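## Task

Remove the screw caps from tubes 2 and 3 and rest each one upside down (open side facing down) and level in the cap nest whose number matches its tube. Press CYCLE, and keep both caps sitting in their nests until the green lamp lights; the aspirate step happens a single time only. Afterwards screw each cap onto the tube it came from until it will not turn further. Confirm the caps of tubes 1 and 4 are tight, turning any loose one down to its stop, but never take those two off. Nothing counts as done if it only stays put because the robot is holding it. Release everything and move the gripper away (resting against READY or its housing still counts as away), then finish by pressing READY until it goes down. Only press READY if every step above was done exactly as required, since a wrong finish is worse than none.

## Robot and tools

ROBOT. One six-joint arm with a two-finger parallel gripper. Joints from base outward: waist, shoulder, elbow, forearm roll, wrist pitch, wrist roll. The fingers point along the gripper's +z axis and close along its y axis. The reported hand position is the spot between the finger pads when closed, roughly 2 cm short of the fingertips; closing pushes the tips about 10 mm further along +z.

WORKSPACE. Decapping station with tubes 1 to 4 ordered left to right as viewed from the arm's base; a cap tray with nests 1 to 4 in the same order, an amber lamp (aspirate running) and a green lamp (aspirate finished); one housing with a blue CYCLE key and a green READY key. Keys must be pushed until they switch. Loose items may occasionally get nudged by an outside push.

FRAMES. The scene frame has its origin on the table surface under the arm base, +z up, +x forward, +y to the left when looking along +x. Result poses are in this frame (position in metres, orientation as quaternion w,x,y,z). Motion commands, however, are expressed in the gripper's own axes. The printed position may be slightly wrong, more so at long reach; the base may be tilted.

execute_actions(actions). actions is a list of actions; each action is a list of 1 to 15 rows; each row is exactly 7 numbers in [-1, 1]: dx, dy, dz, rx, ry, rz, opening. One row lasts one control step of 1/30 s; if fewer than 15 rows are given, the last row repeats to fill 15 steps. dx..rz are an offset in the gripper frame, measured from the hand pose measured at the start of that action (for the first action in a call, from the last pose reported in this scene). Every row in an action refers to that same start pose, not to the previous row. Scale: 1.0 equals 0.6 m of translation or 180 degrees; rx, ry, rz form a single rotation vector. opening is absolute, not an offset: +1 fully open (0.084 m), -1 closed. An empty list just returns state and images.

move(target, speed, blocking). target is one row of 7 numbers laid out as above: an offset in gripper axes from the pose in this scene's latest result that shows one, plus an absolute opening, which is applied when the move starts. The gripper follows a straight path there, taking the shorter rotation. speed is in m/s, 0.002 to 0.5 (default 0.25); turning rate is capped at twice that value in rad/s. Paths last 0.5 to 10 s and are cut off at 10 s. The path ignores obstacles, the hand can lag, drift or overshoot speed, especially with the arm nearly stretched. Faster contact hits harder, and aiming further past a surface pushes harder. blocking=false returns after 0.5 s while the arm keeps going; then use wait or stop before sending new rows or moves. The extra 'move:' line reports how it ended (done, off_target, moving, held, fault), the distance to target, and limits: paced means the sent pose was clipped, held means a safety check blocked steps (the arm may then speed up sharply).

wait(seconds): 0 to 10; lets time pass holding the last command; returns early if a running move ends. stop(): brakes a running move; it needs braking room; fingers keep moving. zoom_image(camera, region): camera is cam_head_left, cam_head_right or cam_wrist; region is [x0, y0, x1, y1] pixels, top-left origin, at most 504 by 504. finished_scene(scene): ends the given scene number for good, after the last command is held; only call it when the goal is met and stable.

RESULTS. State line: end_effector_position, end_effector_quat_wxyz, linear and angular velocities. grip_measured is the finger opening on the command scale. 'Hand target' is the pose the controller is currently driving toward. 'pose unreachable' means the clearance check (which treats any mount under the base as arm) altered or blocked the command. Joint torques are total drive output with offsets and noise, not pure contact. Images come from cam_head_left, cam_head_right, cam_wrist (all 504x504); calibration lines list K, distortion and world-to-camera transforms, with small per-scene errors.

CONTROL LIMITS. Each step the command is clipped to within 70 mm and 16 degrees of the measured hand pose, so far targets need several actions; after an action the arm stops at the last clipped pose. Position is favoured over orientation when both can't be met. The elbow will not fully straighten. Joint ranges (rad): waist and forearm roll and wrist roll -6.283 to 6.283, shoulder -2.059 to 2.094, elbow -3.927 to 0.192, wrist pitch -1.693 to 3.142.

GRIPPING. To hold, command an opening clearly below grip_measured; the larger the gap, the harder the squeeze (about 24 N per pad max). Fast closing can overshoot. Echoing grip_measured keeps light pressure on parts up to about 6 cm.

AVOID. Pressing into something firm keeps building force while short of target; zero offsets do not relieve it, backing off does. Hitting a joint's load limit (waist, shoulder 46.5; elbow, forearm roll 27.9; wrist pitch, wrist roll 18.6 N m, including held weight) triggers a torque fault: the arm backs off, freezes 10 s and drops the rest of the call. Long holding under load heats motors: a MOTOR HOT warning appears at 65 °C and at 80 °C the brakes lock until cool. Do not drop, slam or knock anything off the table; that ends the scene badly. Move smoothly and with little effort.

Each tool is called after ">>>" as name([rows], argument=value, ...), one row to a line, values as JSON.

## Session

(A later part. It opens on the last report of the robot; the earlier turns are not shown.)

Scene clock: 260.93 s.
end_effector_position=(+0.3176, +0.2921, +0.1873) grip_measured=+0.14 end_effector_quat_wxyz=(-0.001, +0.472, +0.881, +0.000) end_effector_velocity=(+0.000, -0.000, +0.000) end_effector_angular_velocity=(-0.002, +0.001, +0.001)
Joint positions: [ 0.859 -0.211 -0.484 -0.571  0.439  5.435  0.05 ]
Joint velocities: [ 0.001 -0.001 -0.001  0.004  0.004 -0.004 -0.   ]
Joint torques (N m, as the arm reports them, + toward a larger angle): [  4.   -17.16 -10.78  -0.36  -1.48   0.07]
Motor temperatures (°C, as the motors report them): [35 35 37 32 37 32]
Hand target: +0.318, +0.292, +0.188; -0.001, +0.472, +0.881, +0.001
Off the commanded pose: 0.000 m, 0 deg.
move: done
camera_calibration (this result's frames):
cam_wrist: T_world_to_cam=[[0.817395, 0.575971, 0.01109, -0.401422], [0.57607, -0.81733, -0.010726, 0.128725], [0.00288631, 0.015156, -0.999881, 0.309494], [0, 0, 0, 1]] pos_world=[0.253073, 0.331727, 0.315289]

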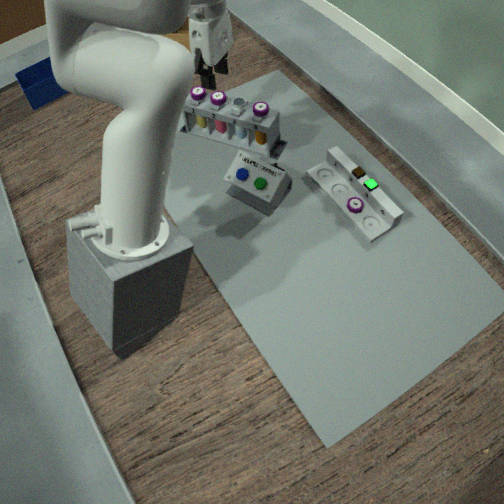

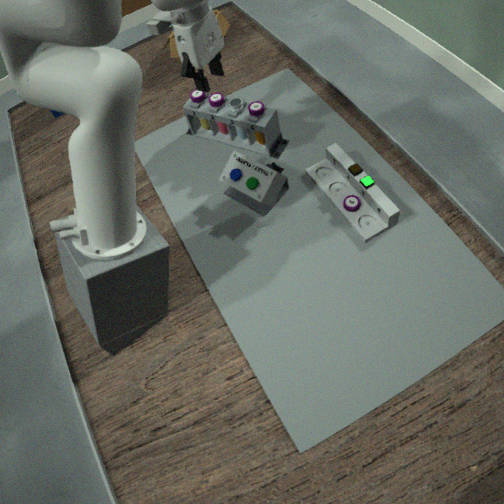

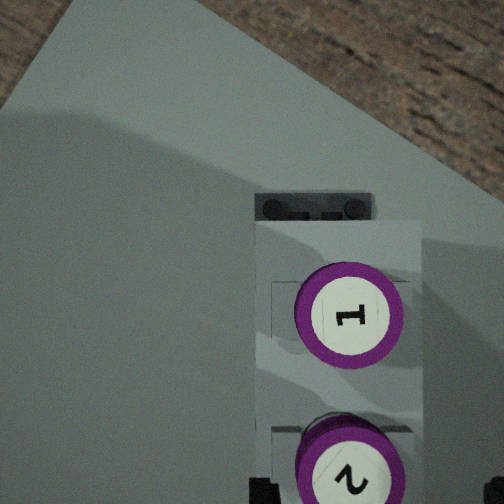

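>>> move(target=[0,0,0,0,0,-0.67,0.15], speed=0.5)

>>> move(target=[0,0,0,0,0,-0.67,0.15], speed=0.5)

>>> move(target=[0,0,0,0,0,-0.66,0.15], speed=0.5)

>>> move(target=[-0.61,-0.1625,0,0,0,-0.319,0.15], speed=0.35)

Scene clock: 273.97 s.
end_effector_position=(+0.3176, +0.2921, +0.1873) grip_measured=+0.14 end_effector_quat_wxyz=(-0.000, -0.531, +0.847, +0.001) end_effector_velocity=(-0.001, -0.000, -0.000) end_effector_angular_velocity=(-0.001, +0.003, +0.006)
Joint positions: [ 0.859 -0.211 -0.484 -0.571  0.439  3.331  0.05 ]
Joint velocities: [ 0.001  0.     0.     0.006  0.001 -0.01   0.   ]
Joint torques (N m, as the arm reports them, + toward a larger angle): [  3.73 -16.74 -10.51  -0.31  -1.39   0.13]
Motor temperatures (°C, as the motors report them): [35 35 37 32 37 32]
Hand target: +0.318, +0.292, +0.187; -0.000, -0.532, +0.847, +0.001
Off the commanded pose: 0.000 m, 0 deg.
move: done
camera_calibration (this result's frames):
cam_wrist: T_world_to_cam=[[-0.911655, 0.410712, 0.0141578, 0.195491], [0.410644, 0.911765, -0.00753978, -0.324377], [-0.0160052, -0.00105989, -0.999871, 0.320226], [0, 0, 0, 1]] pos_world=[0.316549, 0.215805, 0.314971]

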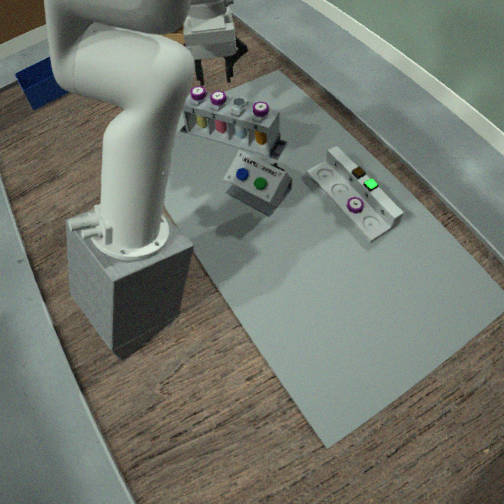

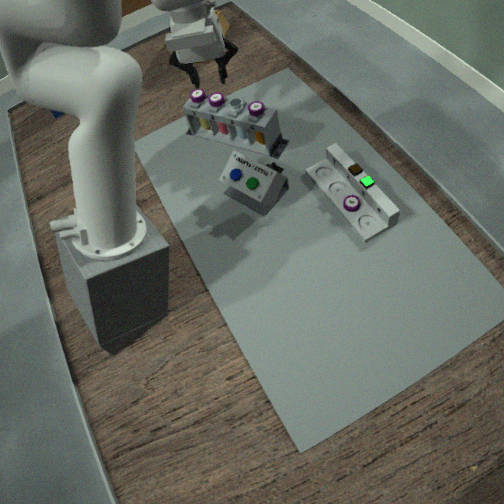

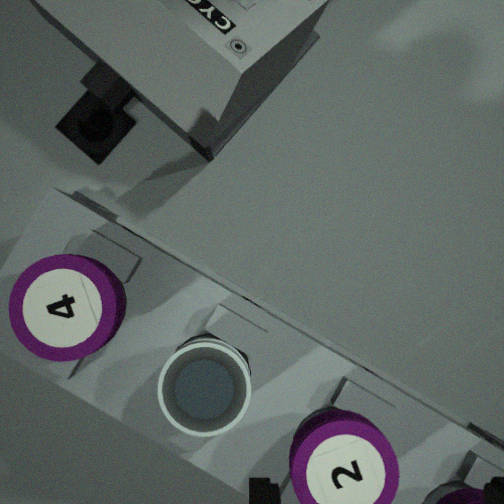

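Scene clock: 276.60 s.
end_effector_position=(+0.3176, +0.2921, +0.1873) grip_measured=+0.14 end_effector_quat_wxyz=(-0.001, +0.999, +0.042, -0.001) end_effector_velocity=(-0.000, +0.000, -0.000) end_effector_angular_velocity=(+0.001, +0.003, +0.005)
Joint positions: [ 0.859 -0.211 -0.484 -0.571  0.439  1.227  0.05 ]
Joint velocities: [ 0.     0.    -0.     0.006  0.    -0.01   0.   ]
Joint torques (N m, as the arm reports them, + toward a larger angle): [  3.9  -16.7  -10.73  -0.23  -1.52   0.1 ]
Motor temperatures (°C, as the motors report them): [35 35 37 32 37 32]
Hand target: +0.318, +0.292, +0.187; -0.001, +0.999, +0.042, -0.001
Off the commanded pose: 0.000 m, 0 deg.
move: done
camera_calibration (this result's frames):
cam_wrist: T_world_to_cam=[[0.110137, -0.993865, 0.0100764, 0.281953], [-0.993886, -0.110208, -0.00672732, 0.420112], [0.00779654, -0.00927384, -0.999927, 0.315071], [0, 0, 0, 1]] pos_world=[0.384033, 0.329445, 0.315033]

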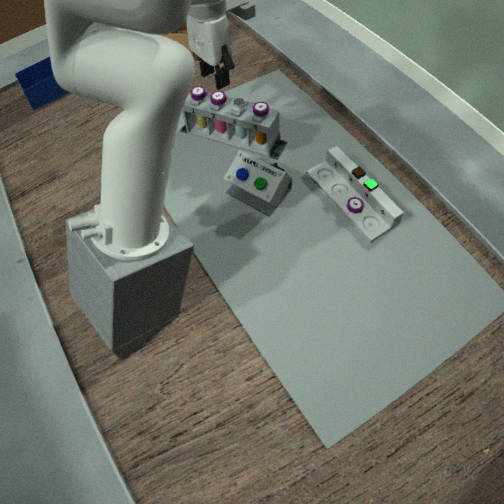

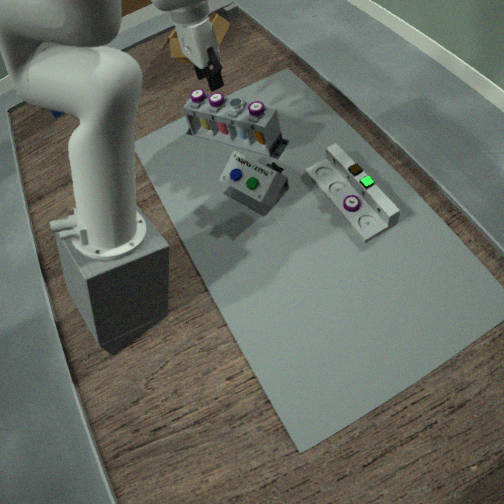

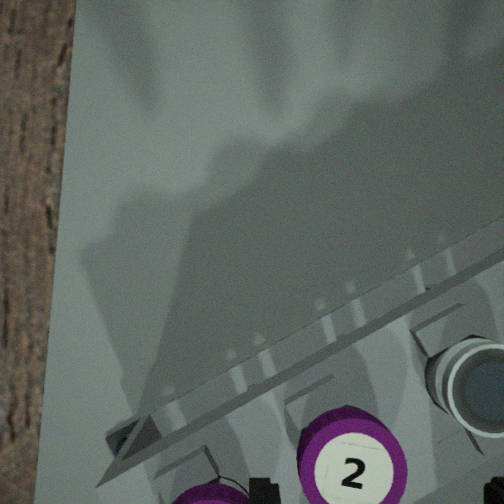

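Scene clock: 279.20 s.
end_effector_position=(+0.3176, +0.2921, +0.1873) grip_measured=+0.14 end_effector_quat_wxyz=(-0.001, +0.473, +0.881, +0.000) end_effector_velocity=(-0.000, -0.001, -0.000) end_effector_angular_velocity=(-0.002, +0.003, +0.004)
Joint positions: [ 0.859 -0.211 -0.484 -0.572  0.439 -0.846  0.05 ]
Joint velocities: [-0.001  0.    -0.     0.006  0.002 -0.01  -0.   ]
Joint torques (N m, as the arm reports them, + toward a larger angle): [  4.01 -16.98 -10.71  -0.32  -1.5    0.13]
Motor temperatures (°C, as the motors report them): [35 35 37 32 37 32]
Hand target: +0.318, +0.292, +0.187; -0.001, +0.473, +0.881, +0.000
Off the commanded pose: 0.000 m, 0 deg.
move: done
camera_calibration (this result's frames):
cam_wrist: T_world_to_cam=[[0.818132, 0.574916, 0.0114625, -0.401418], [0.57502, -0.818074, -0.010351, 0.129202], [0.00342624, 0.0150596, -0.999881, 0.309342], [0, 0, 0, 1]] pos_world=[0.253059, 0.331819, 0.315244]

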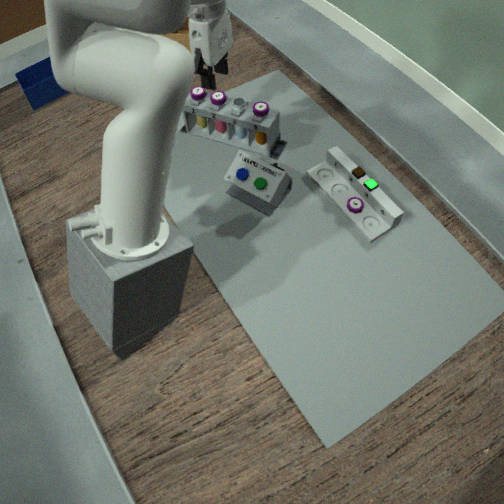

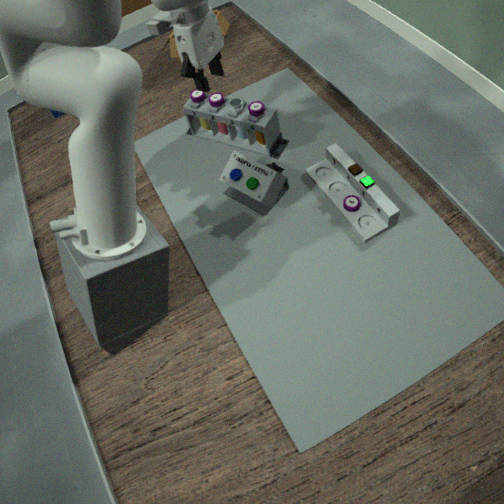

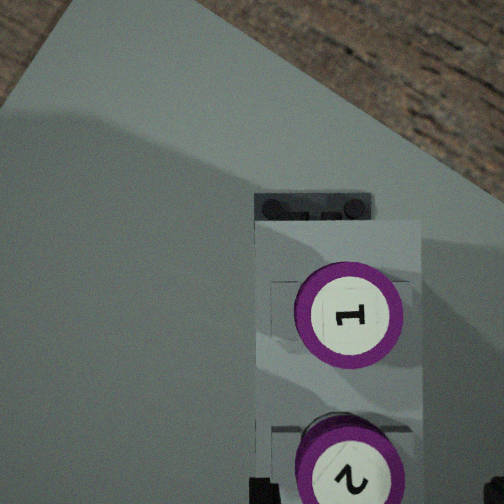

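Scene clock: 281.40 s.
end_effector_position=(+0.4399, -0.0681, +0.1883) grip_measured=+0.14 end_effector_quat_wxyz=(+0.001, -0.009, +1.000, -0.002) end_effector_velocity=(+0.000, -0.000, +0.000) end_effector_angular_velocity=(+0.005, -0.000, +0.002)
Joint positions: [-0.156 -0.281 -0.462  0.356  0.392 -3.659  0.05 ]
Joint velocities: [-0.002  0.001 -0.003  0.012  0.004 -0.014  0.   ]
Joint torques (N m, as the arm reports them, + toward a larger angle): [ -1.76 -16.41 -10.74  -0.3   -1.38   0.1 ]
Motor temperatures (°C, as the motors report them): [35 35 37 32 37 32]
Hand target: +0.440, -0.068, +0.188; +0.002, -0.009, +1.000, -0.002
Off the commanded pose: 0.002 m, 0 deg.
move: done
camera_calibration (this result's frames):
cam_wrist: T_world_to_cam=[[-0.0454331, 0.998943, 0.00694183, 0.115245], [0.998951, 0.0454713, -0.00544952, -0.364346], [-0.00575941, 0.00668696, -0.999961, 0.318819], [0, 0, 0, 1]] pos_world=[0.371036, -0.100688, 0.316021]

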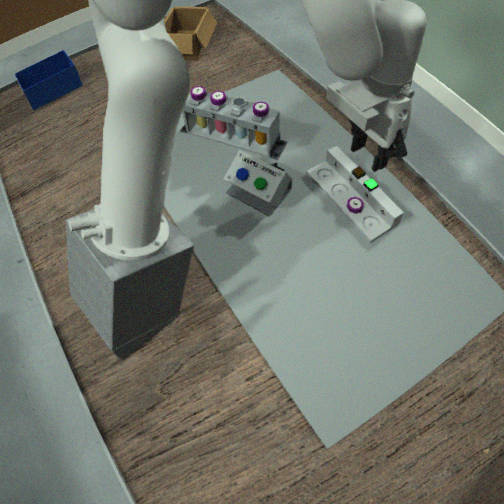

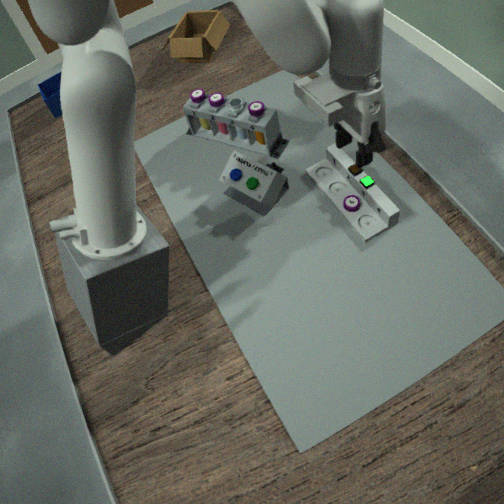

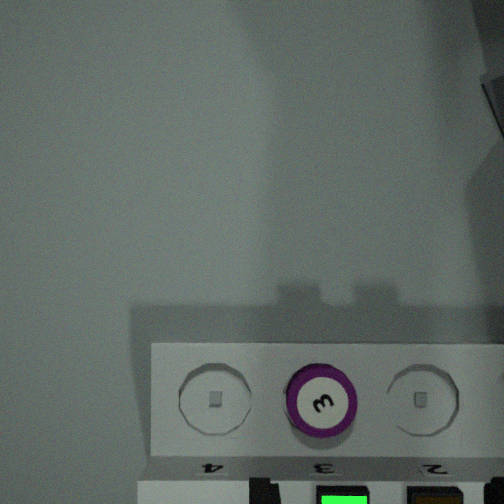

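>>> move(target=[0.0015,0.0018,0.21,0,0,0,0.15], speed=0.15)

>>> move(target=[0,0,0.0415,0,0,0,0.15], speed=0.03)

Scene clock: 284.27 s.
end_effector_position=(+0.4387, -0.0679, +0.0624) grip_measured=+0.14 end_effector_quat_wxyz=(+0.000, -0.009, +1.000, -0.004) end_effector_velocity=(-0.002, -0.000, -0.002) end_effector_angular_velocity=(+0.008, -0.013, +0.002)
Joint positions: [ 0.002  0.234 -0.663  1.042  0.083 -4.221  0.05 ]
Joint velocities: [ 0.007  0.008 -0.012  0.129  0.    -0.124 -0.   ]
Joint torques (N m, as the arm reports them, + toward a larger angle): [ -1.79 -21.35  -5.05  -0.52  -1.48   0.19]
Motor temperatures (°C, as the motors report them): [35 35 37 32 37 32]
Hand target: +0.438, -0.068, +0.062; +0.001, -0.009, +1.000, -0.003
Off the commanded pose: 0.001 m, 0 deg.
move: done
camera_calibration (this result's frames):
cam_wrist: T_world_to_cam=[[-0.0447478, 0.998987, 0.00473833, 0.115728], [0.998964, 0.0447851, -0.00806187, -0.363694], [-0.00826591, 0.00437267, -0.999956, 0.193859], [0, 0, 0, 1]] pos_world=[0.370098, -0.100171, 0.19037]

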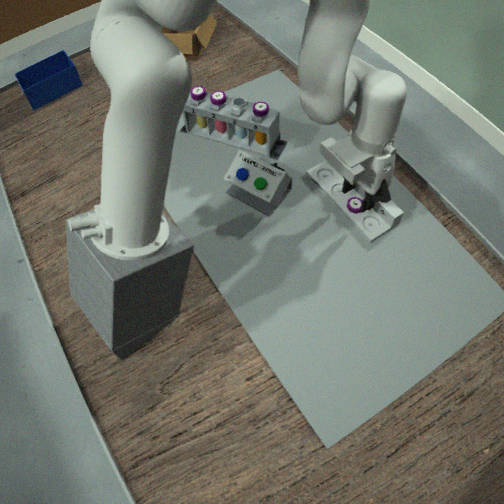

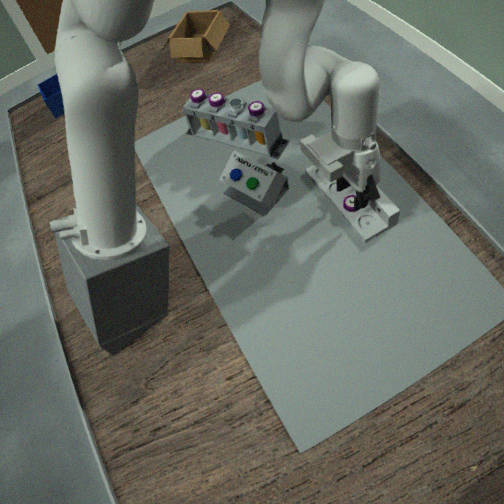

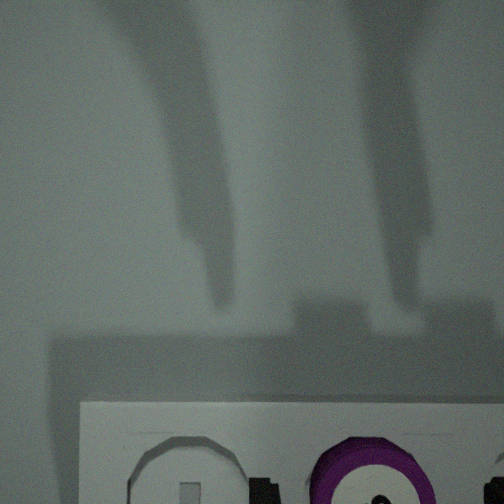

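Scene clock: 285.37 s.
end_effector_position=(+0.4385, -0.0681, +0.0376) grip_measured=+0.14 end_effector_quat_wxyz=(-0.000, -0.009, +1.000, -0.004) end_effector_velocity=(+0.001, +0.001, +0.000) end_effector_angular_velocity=(+0.000, -0.006, +0.002)
Joint positions: [ 0.024  0.337 -0.746  1.246  0.067 -4.405  0.05 ]
Joint velocities: [ 0.003  0.001 -0.005  0.028 -0.002 -0.027 -0.   ]
Joint torques (N m, as the arm reports them, + toward a larger angle): [ -1.81 -22.1   -4.08  -0.28  -1.54   0.02]
Motor temperatures (°C, as the motors report them): [35 35 37 32 37 32]
Hand target: +0.438, -0.068, +0.037; -0.000, -0.009, +1.000, -0.004
Off the commanded pose: 0.000 m, 0 deg.
move: done
camera_calibration (this result's frames):
cam_wrist: T_world_to_cam=[[-0.0446829, 0.998991, 0.00450015, 0.115946], [0.998961, 0.0447212, -0.00878375, -0.363721], [-0.00897614, 0.00410299, -0.999951, 0.169302], [0, 0, 0, 1]] pos_world=[0.370044, -0.100258, 0.165578]

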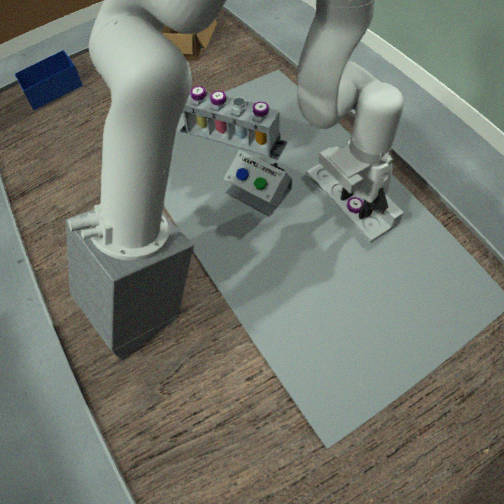

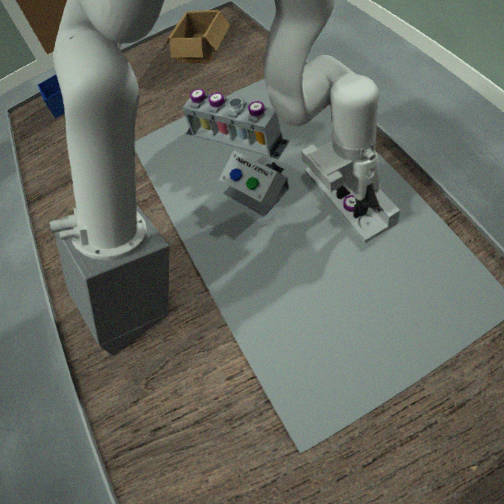

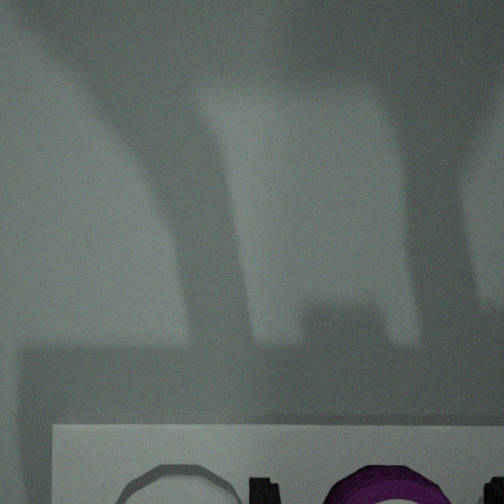

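>>> execute_actions([
  [[0,0,0,0,0,0,-1]],
  [[0,0,0,0,0,0,-1]],
])

>>> move(target=[0,0,-0.25,0,0,0,-1], speed=0.15)

>>> move(target=[0.1413,0.5295,0,0,0,-0.681,-1], speed=0.35)

Scene clock: 288.63 s.
end_effector_position=(+0.4386, -0.0673, +0.0375) grip_measured=-0.26 end_effector_quat_wxyz=(-0.000, -0.009, +1.000, -0.003) end_effector_velocity=(+0.000, +0.000, -0.000) end_effector_angular_velocity=(+0.001, +0.000, +0.001)
Joint positions: [ 0.025  0.337 -0.746  1.246  0.068 -4.405  0.033]
Joint velocities: [ 0.001  0.    -0.     0.     0.    -0.     0.   ]
Joint torques (N m, as the arm reports them, + toward a larger angle): [ -6.41 -20.93  -4.05  -0.2   -3.53   0.05]
Motor temperatures (°C, as the motors report them): [35 35 37 32 37 32]
Hand target: +0.439, -0.067, +0.037; -0.000, -0.009, +1.000, -0.003
Off the commanded pose: 0.000 m, 0 deg.
camera_calibration (this result's frames):
cam_wrist: T_world_to_cam=[[-0.045742, 0.998935, 0.0061082, 0.115544], [0.998911, 0.0457955, -0.00891843, -0.363736], [-0.00918865, 0.0056936, -0.999942, 0.169426], [0, 0, 0, 1]] pos_world=[0.370181, -0.0997281, 0.165466]

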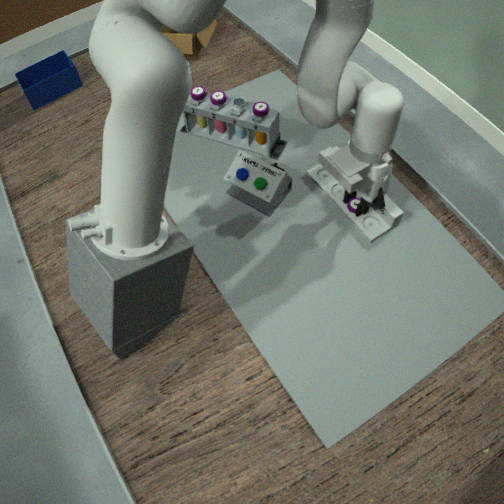

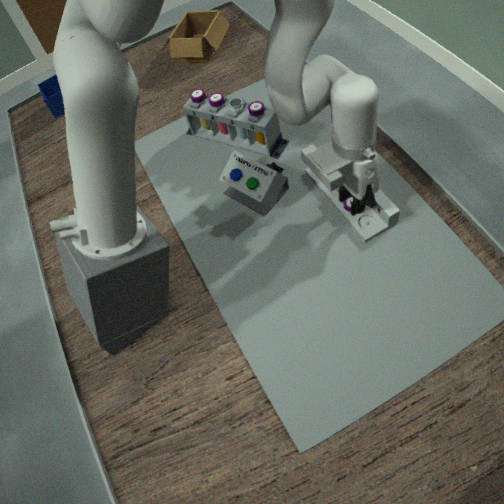

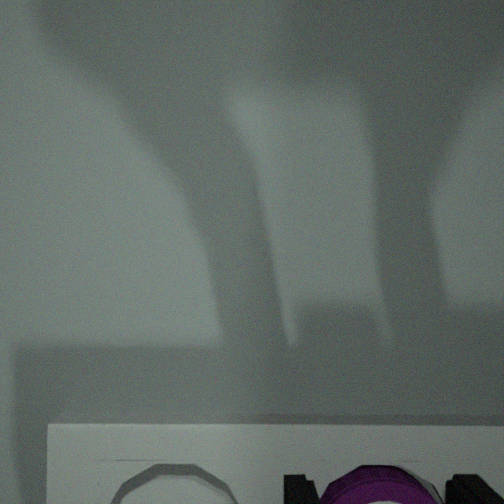

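Scene clock: 290.07 s.
end_effector_position=(+0.4391, -0.0663, +0.1872) grip_measured=-0.26 end_effector_quat_wxyz=(+0.000, -0.010, +1.000, -0.002) end_effector_velocity=(+0.003, -0.000, +0.002) end_effector_angular_velocity=(-0.002, -0.005, +0.001)
Joint positions: [-0.152 -0.279 -0.461  0.354  0.391 -3.655  0.033]
Joint velocities: [-0.001 -0.004 -0.003 -0.004  0.001  0.003 -0.   ]
Joint torques (N m, as the arm reports them, + toward a larger angle): [ -1.91 -16.44 -10.75  -0.34  -1.43   0.11]
Motor temperatures (°C, as the motors report them): [35 35 37 32 37 32]
Hand target: +0.440, -0.066, +0.188; +0.001, -0.010, +1.000, -0.002
Off the commanded pose: 0.001 m, 0 deg.
move: done
camera_calibration (this result's frames):
cam_wrist: T_world_to_cam=[[-0.0460581, 0.998904, 0.00831896, 0.113431], [0.998902, 0.0461258, -0.00813814, -0.363056], [-0.00851294, 0.00793501, -0.999932, 0.318988], [0, 0, 0, 1]] pos_world=[0.370597, -0.0990914, 0.315069]

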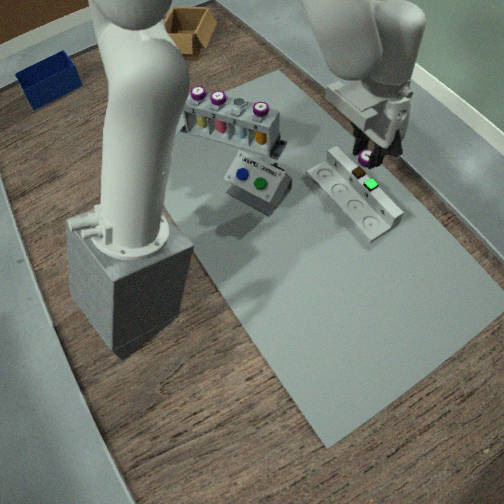

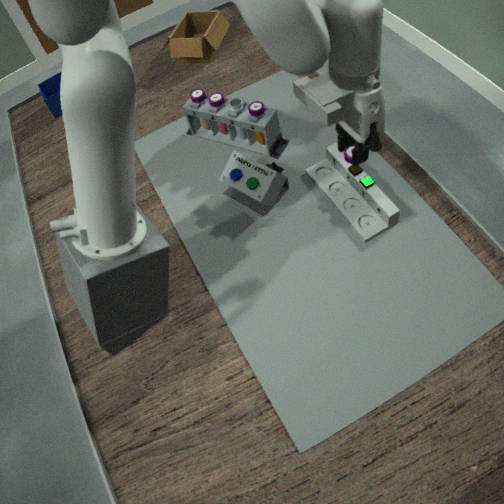

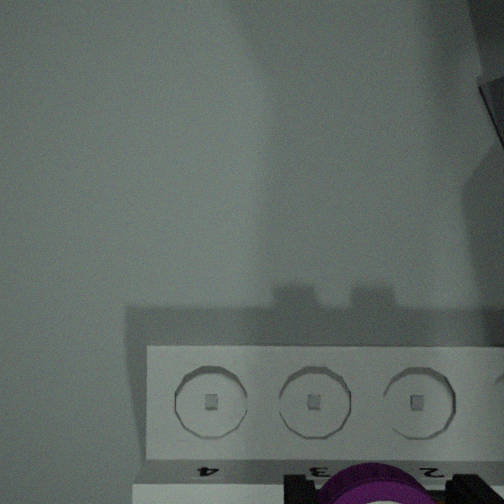

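Scene clock: 293.53 s.
end_effector_position=(+0.3476, +0.2510, +0.1868) grip_measured=-0.26 end_effector_quat_wxyz=(-0.000, +0.881, -0.473, -0.002) end_effector_velocity=(+0.000, +0.001, +0.000) end_effector_angular_velocity=(+0.001, -0.000, +0.003)
Joint positions: [ 0.722 -0.268 -0.442 -0.485  0.407 -4.197  0.033]
Joint velocities: [ 0.002  0.001 -0.001 -0.     0.001 -0.002 -0.   ]
Joint torques (N m, as the arm reports them, + toward a larger angle): [  3.21 -16.11 -10.64  -0.37  -1.48   0.2 ]
Motor temperatures (°C, as the motors report them): [35 35 37 32 37 32]
Hand target: +0.348, +0.251, +0.187; -0.000, +0.881, -0.472, -0.002
Off the commanded pose: 0.002 m, 0 deg.
move: done
camera_calibration (this result's frames):
cam_wrist: T_world_to_cam=[[-0.817868, -0.575247, 0.0134963, 0.454691], [-0.575344, 0.817898, -0.00460864, 0.0665783], [-0.00838746, -0.0115343, -0.999898, 0.320116], [0, 0, 0, 1]] pos_world=[0.412868, 0.210798, 0.314254]

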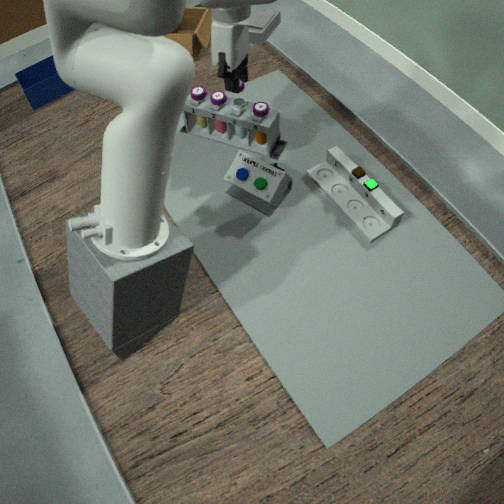

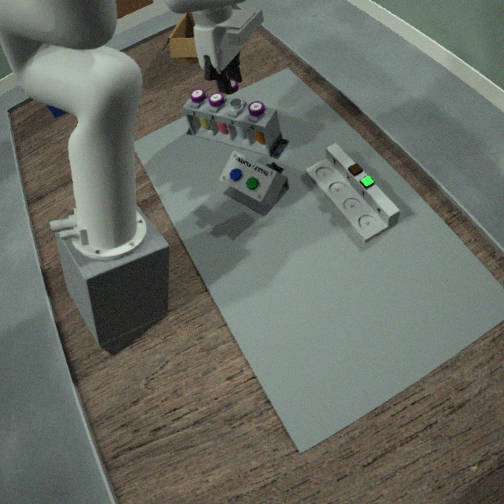

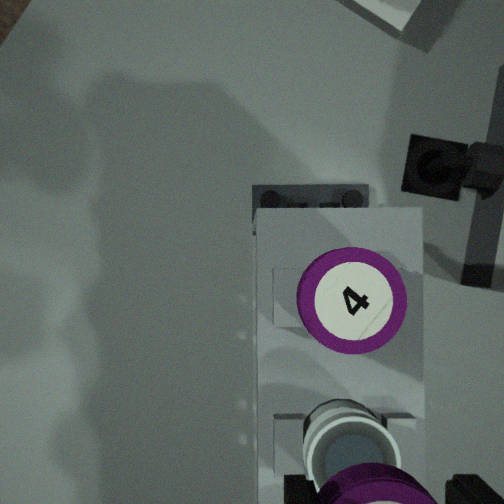

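>>> move(target=[0.0048,0.0024,0.0597,0,0,0,-1], speed=0.06)

>>> move(target=[0,0,0.02,0,0,0,-1], speed=0.006)

>>> move(target=[0,0,0,0,0,0,0.15])

Scene clock: 296.57 s.
end_effector_position=(+0.3481, +0.2478, +0.1511) grip_measured=-0.26 end_effector_quat_wxyz=(-0.000, +0.881, -0.473, -0.002) end_effector_velocity=(+0.001, +0.001, +0.000) end_effector_angular_velocity=(+0.002, -0.004, -0.000)
Joint positions: [ 0.665 -0.131 -0.462 -0.619  0.289 -4.104  0.033]
Joint velocities: [-0.    -0.    -0.001 -0.007 -0.002  0.007  0.   ]
Joint torques (N m, as the arm reports them, + toward a larger angle): [  3.03 -17.59  -8.65  -0.23  -1.44   0.1 ]
Motor temperatures (°C, as the motors report them): [35 35 37 32 37 32]
Hand target: +0.348, +0.248, +0.151; +0.000, +0.881, -0.473, -0.002
Off the commanded pose: 0.000 m, 0 deg.
move: done
camera_calibration (this result's frames):
cam_wrist: T_world_to_cam=[[-0.81793, -0.575169, 0.0130627, 0.453813], [-0.575263, 0.817954, -0.00482761, 0.0692664], [-0.00790797, -0.0114631, -0.999903, 0.28423], [0, 0, 0, 1]] pos_world=[0.413281, 0.20762, 0.278609]

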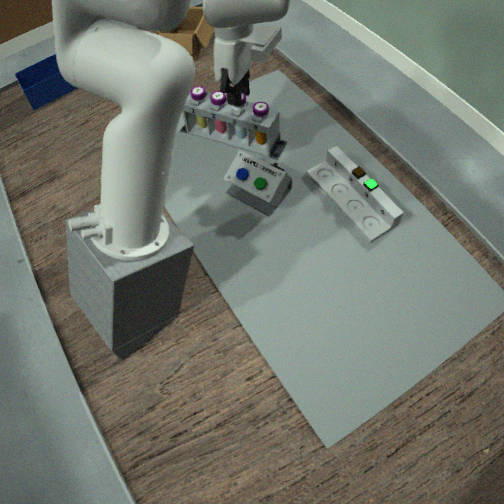

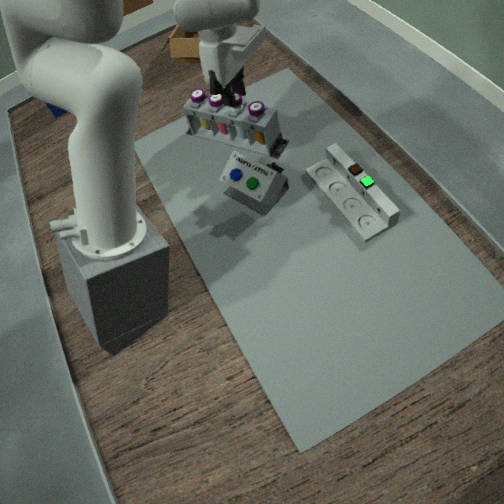

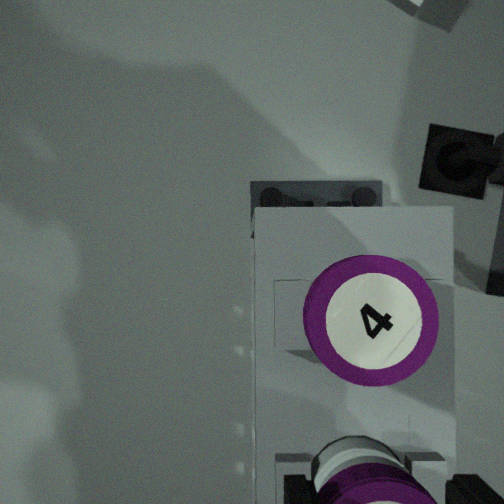

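Scene clock: 298.80 s.
end_effector_position=(+0.3480, +0.2479, +0.1392) grip_measured=-0.26 end_effector_quat_wxyz=(-0.000, +0.881, -0.473, -0.002) end_effector_velocity=(-0.000, -0.000, -0.000) end_effector_angular_velocity=(-0.001, -0.000, +0.001)
Joint positions: [ 0.647 -0.081 -0.478 -0.681  0.256 -4.055  0.033]
Joint velocities: [-0.     0.     0.    -0.002  0.     0.001  0.   ]
Joint torques (N m, as the arm reports them, + toward a larger angle): [  5.64 -13.62  -8.67  -0.11  -2.98   0.17]
Motor temperatures (°C, as the motors report them): [35 35 37 32 37 32]
Hand target: +0.348, +0.248, +0.139; -0.000, +0.881, -0.473, -0.002
Off the commanded pose: 0.000 m, 0 deg.
move: done
camera_calibration (this result's frames):
cam_wrist: T_world_to_cam=[[-0.817781, -0.575387, 0.0127994, 0.454009], [-0.575477, 0.817805, -0.00469594, 0.0691558], [-0.00776545, -0.011206, -0.999907, 0.272223], [0, 0, 0, 1]] pos_world=[0.413191, 0.207725, 0.266711]

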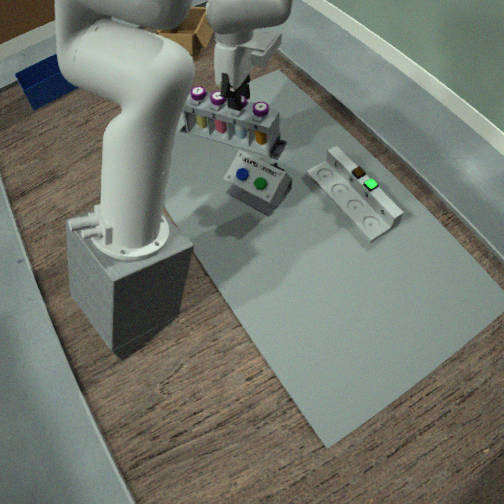

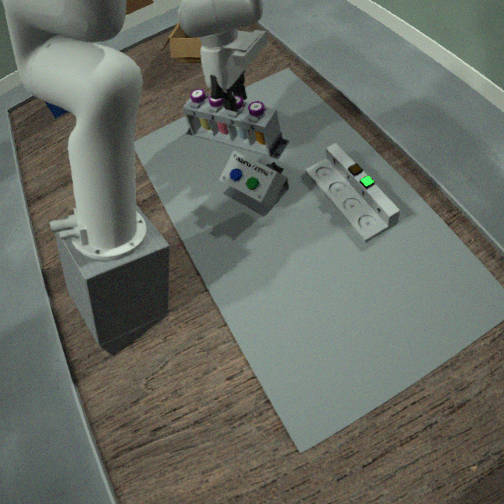

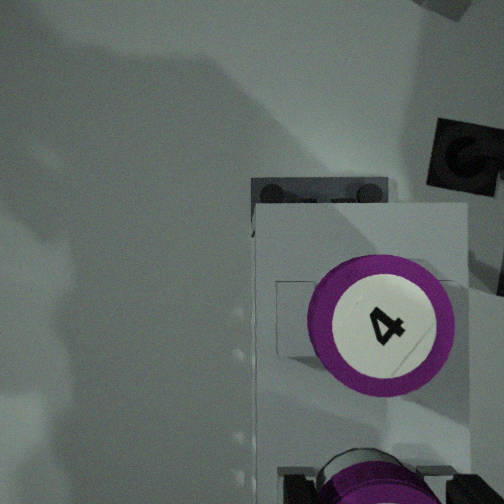

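Scene clock: 299.30 s.
end_effector_position=(+0.3479, +0.2480, +0.1392) grip_measured=+0.14 end_effector_quat_wxyz=(-0.000, +0.881, -0.473, -0.002) end_effector_velocity=(+0.001, -0.001, +0.000) end_effector_angular_velocity=(-0.001, -0.001, -0.002)
Joint positions: [ 0.647 -0.081 -0.478 -0.681  0.255 -4.055  0.05 ]
Joint velocities: [-0.002 -0.002  0.     0.     0.002 -0.     0.   ]
Joint torques (N m, as the arm reports them, + toward a larger angle): [  3.41 -18.11  -8.24  -0.25  -1.5    0.09]
Motor temperatures (°C, as the motors report them): [35 35 37 32 37 32]
Hand target: +0.348, +0.248, +0.139; -0.000, +0.881, -0.473, -0.002
Off the commanded pose: 0.000 m, 0 deg.
move: done
camera_calibration (this result's frames):
cam_wrist: T_world_to_cam=[[-0.817656, -0.575564, 0.0128351, 0.453982], [-0.575653, 0.817682, -0.00448225, 0.0690855], [-0.00791522, -0.0110535, -0.999908, 0.272178], [0, 0, 0, 1]] pos_world=[0.413124, 0.207814, 0.266636]

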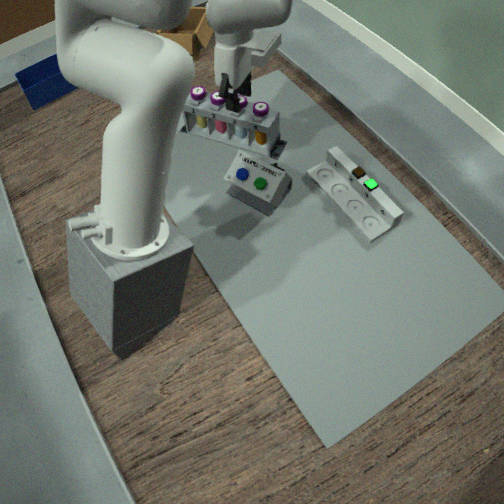

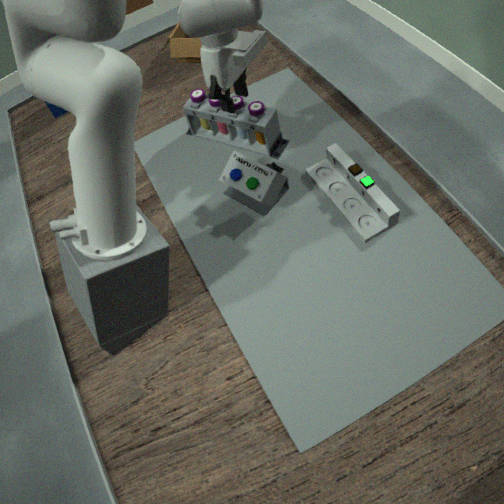

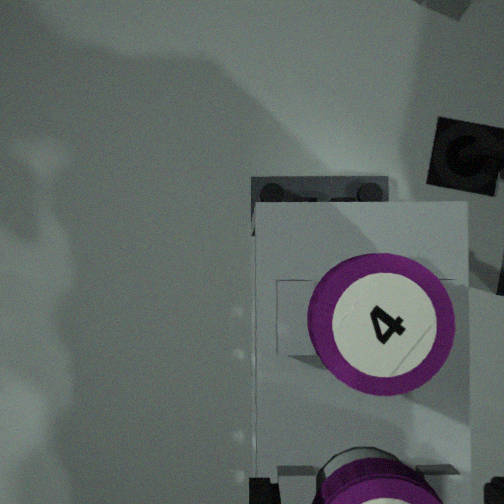

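>>> move(target=[-0.03,0,-0.08,0,0,0,0.15], speed=0.1)

>>> zoom_image(camera="cam_head_left", region=[170,70,300,160])

Scene clock: 301.63 s.
end_effector_position=(+0.3378, +0.2629, +0.1870) grip_measured=+0.14 end_effector_quat_wxyz=(-0.000, +0.881, -0.473, -0.002) end_effector_velocity=(+0.001, +0.000, +0.000) end_effector_angular_velocity=(-0.000, -0.000, -0.001)
Joint positions: [ 0.763 -0.256 -0.449 -0.512  0.415 -4.133  0.05 ]
Joint velocities: [-0.    -0.001 -0.001  0.002  0.002 -0.001  0.   ]
Joint torques (N m, as the arm reports them, + toward a larger angle): [  3.25 -16.45 -10.7   -0.34  -1.53   0.06]
Motor temperatures (°C, as the motors report them): [35 35 37 32 37 32]
Hand target: +0.338, +0.263, +0.187; -0.000, +0.881, -0.473, -0.002
Off the commanded pose: 0.000 m, 0 deg.
move: done
camera_calibration (this result's frames):
cam_wrist: T_world_to_cam=[[-0.817618, -0.575596, 0.013778, 0.45345], [-0.575691, 0.817657, -0.00403397, 0.0512575], [-0.00894377, -0.0112301, -0.999897, 0.320439], [0, 0, 0, 1]] pos_world=[0.403123, 0.222692, 0.314365]

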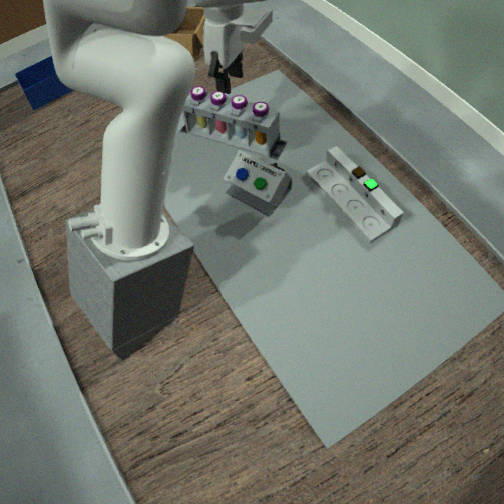

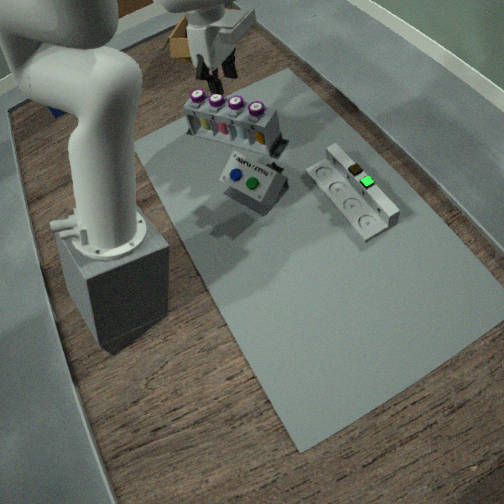

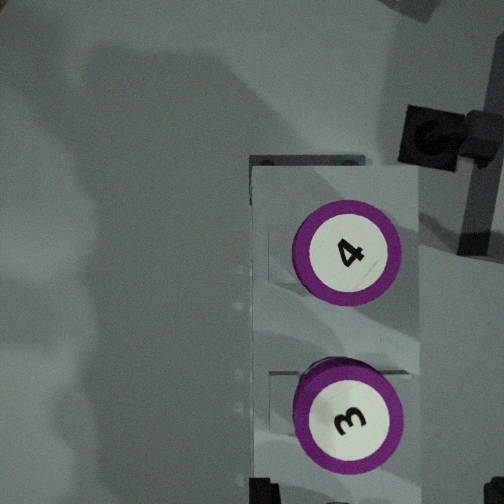

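Region (170, 70, 300, 160) of cam_head_left's 504x504 image, scaled by 3.877, with more detail than that image has; it fills the top 349 rows of this view, and the rest is white.

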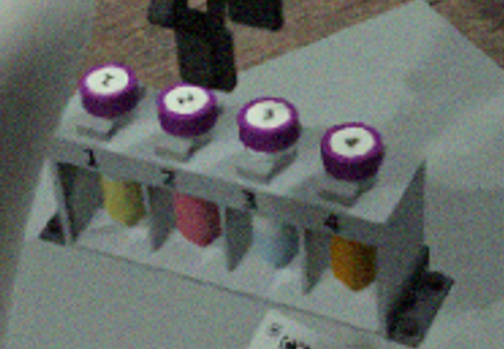

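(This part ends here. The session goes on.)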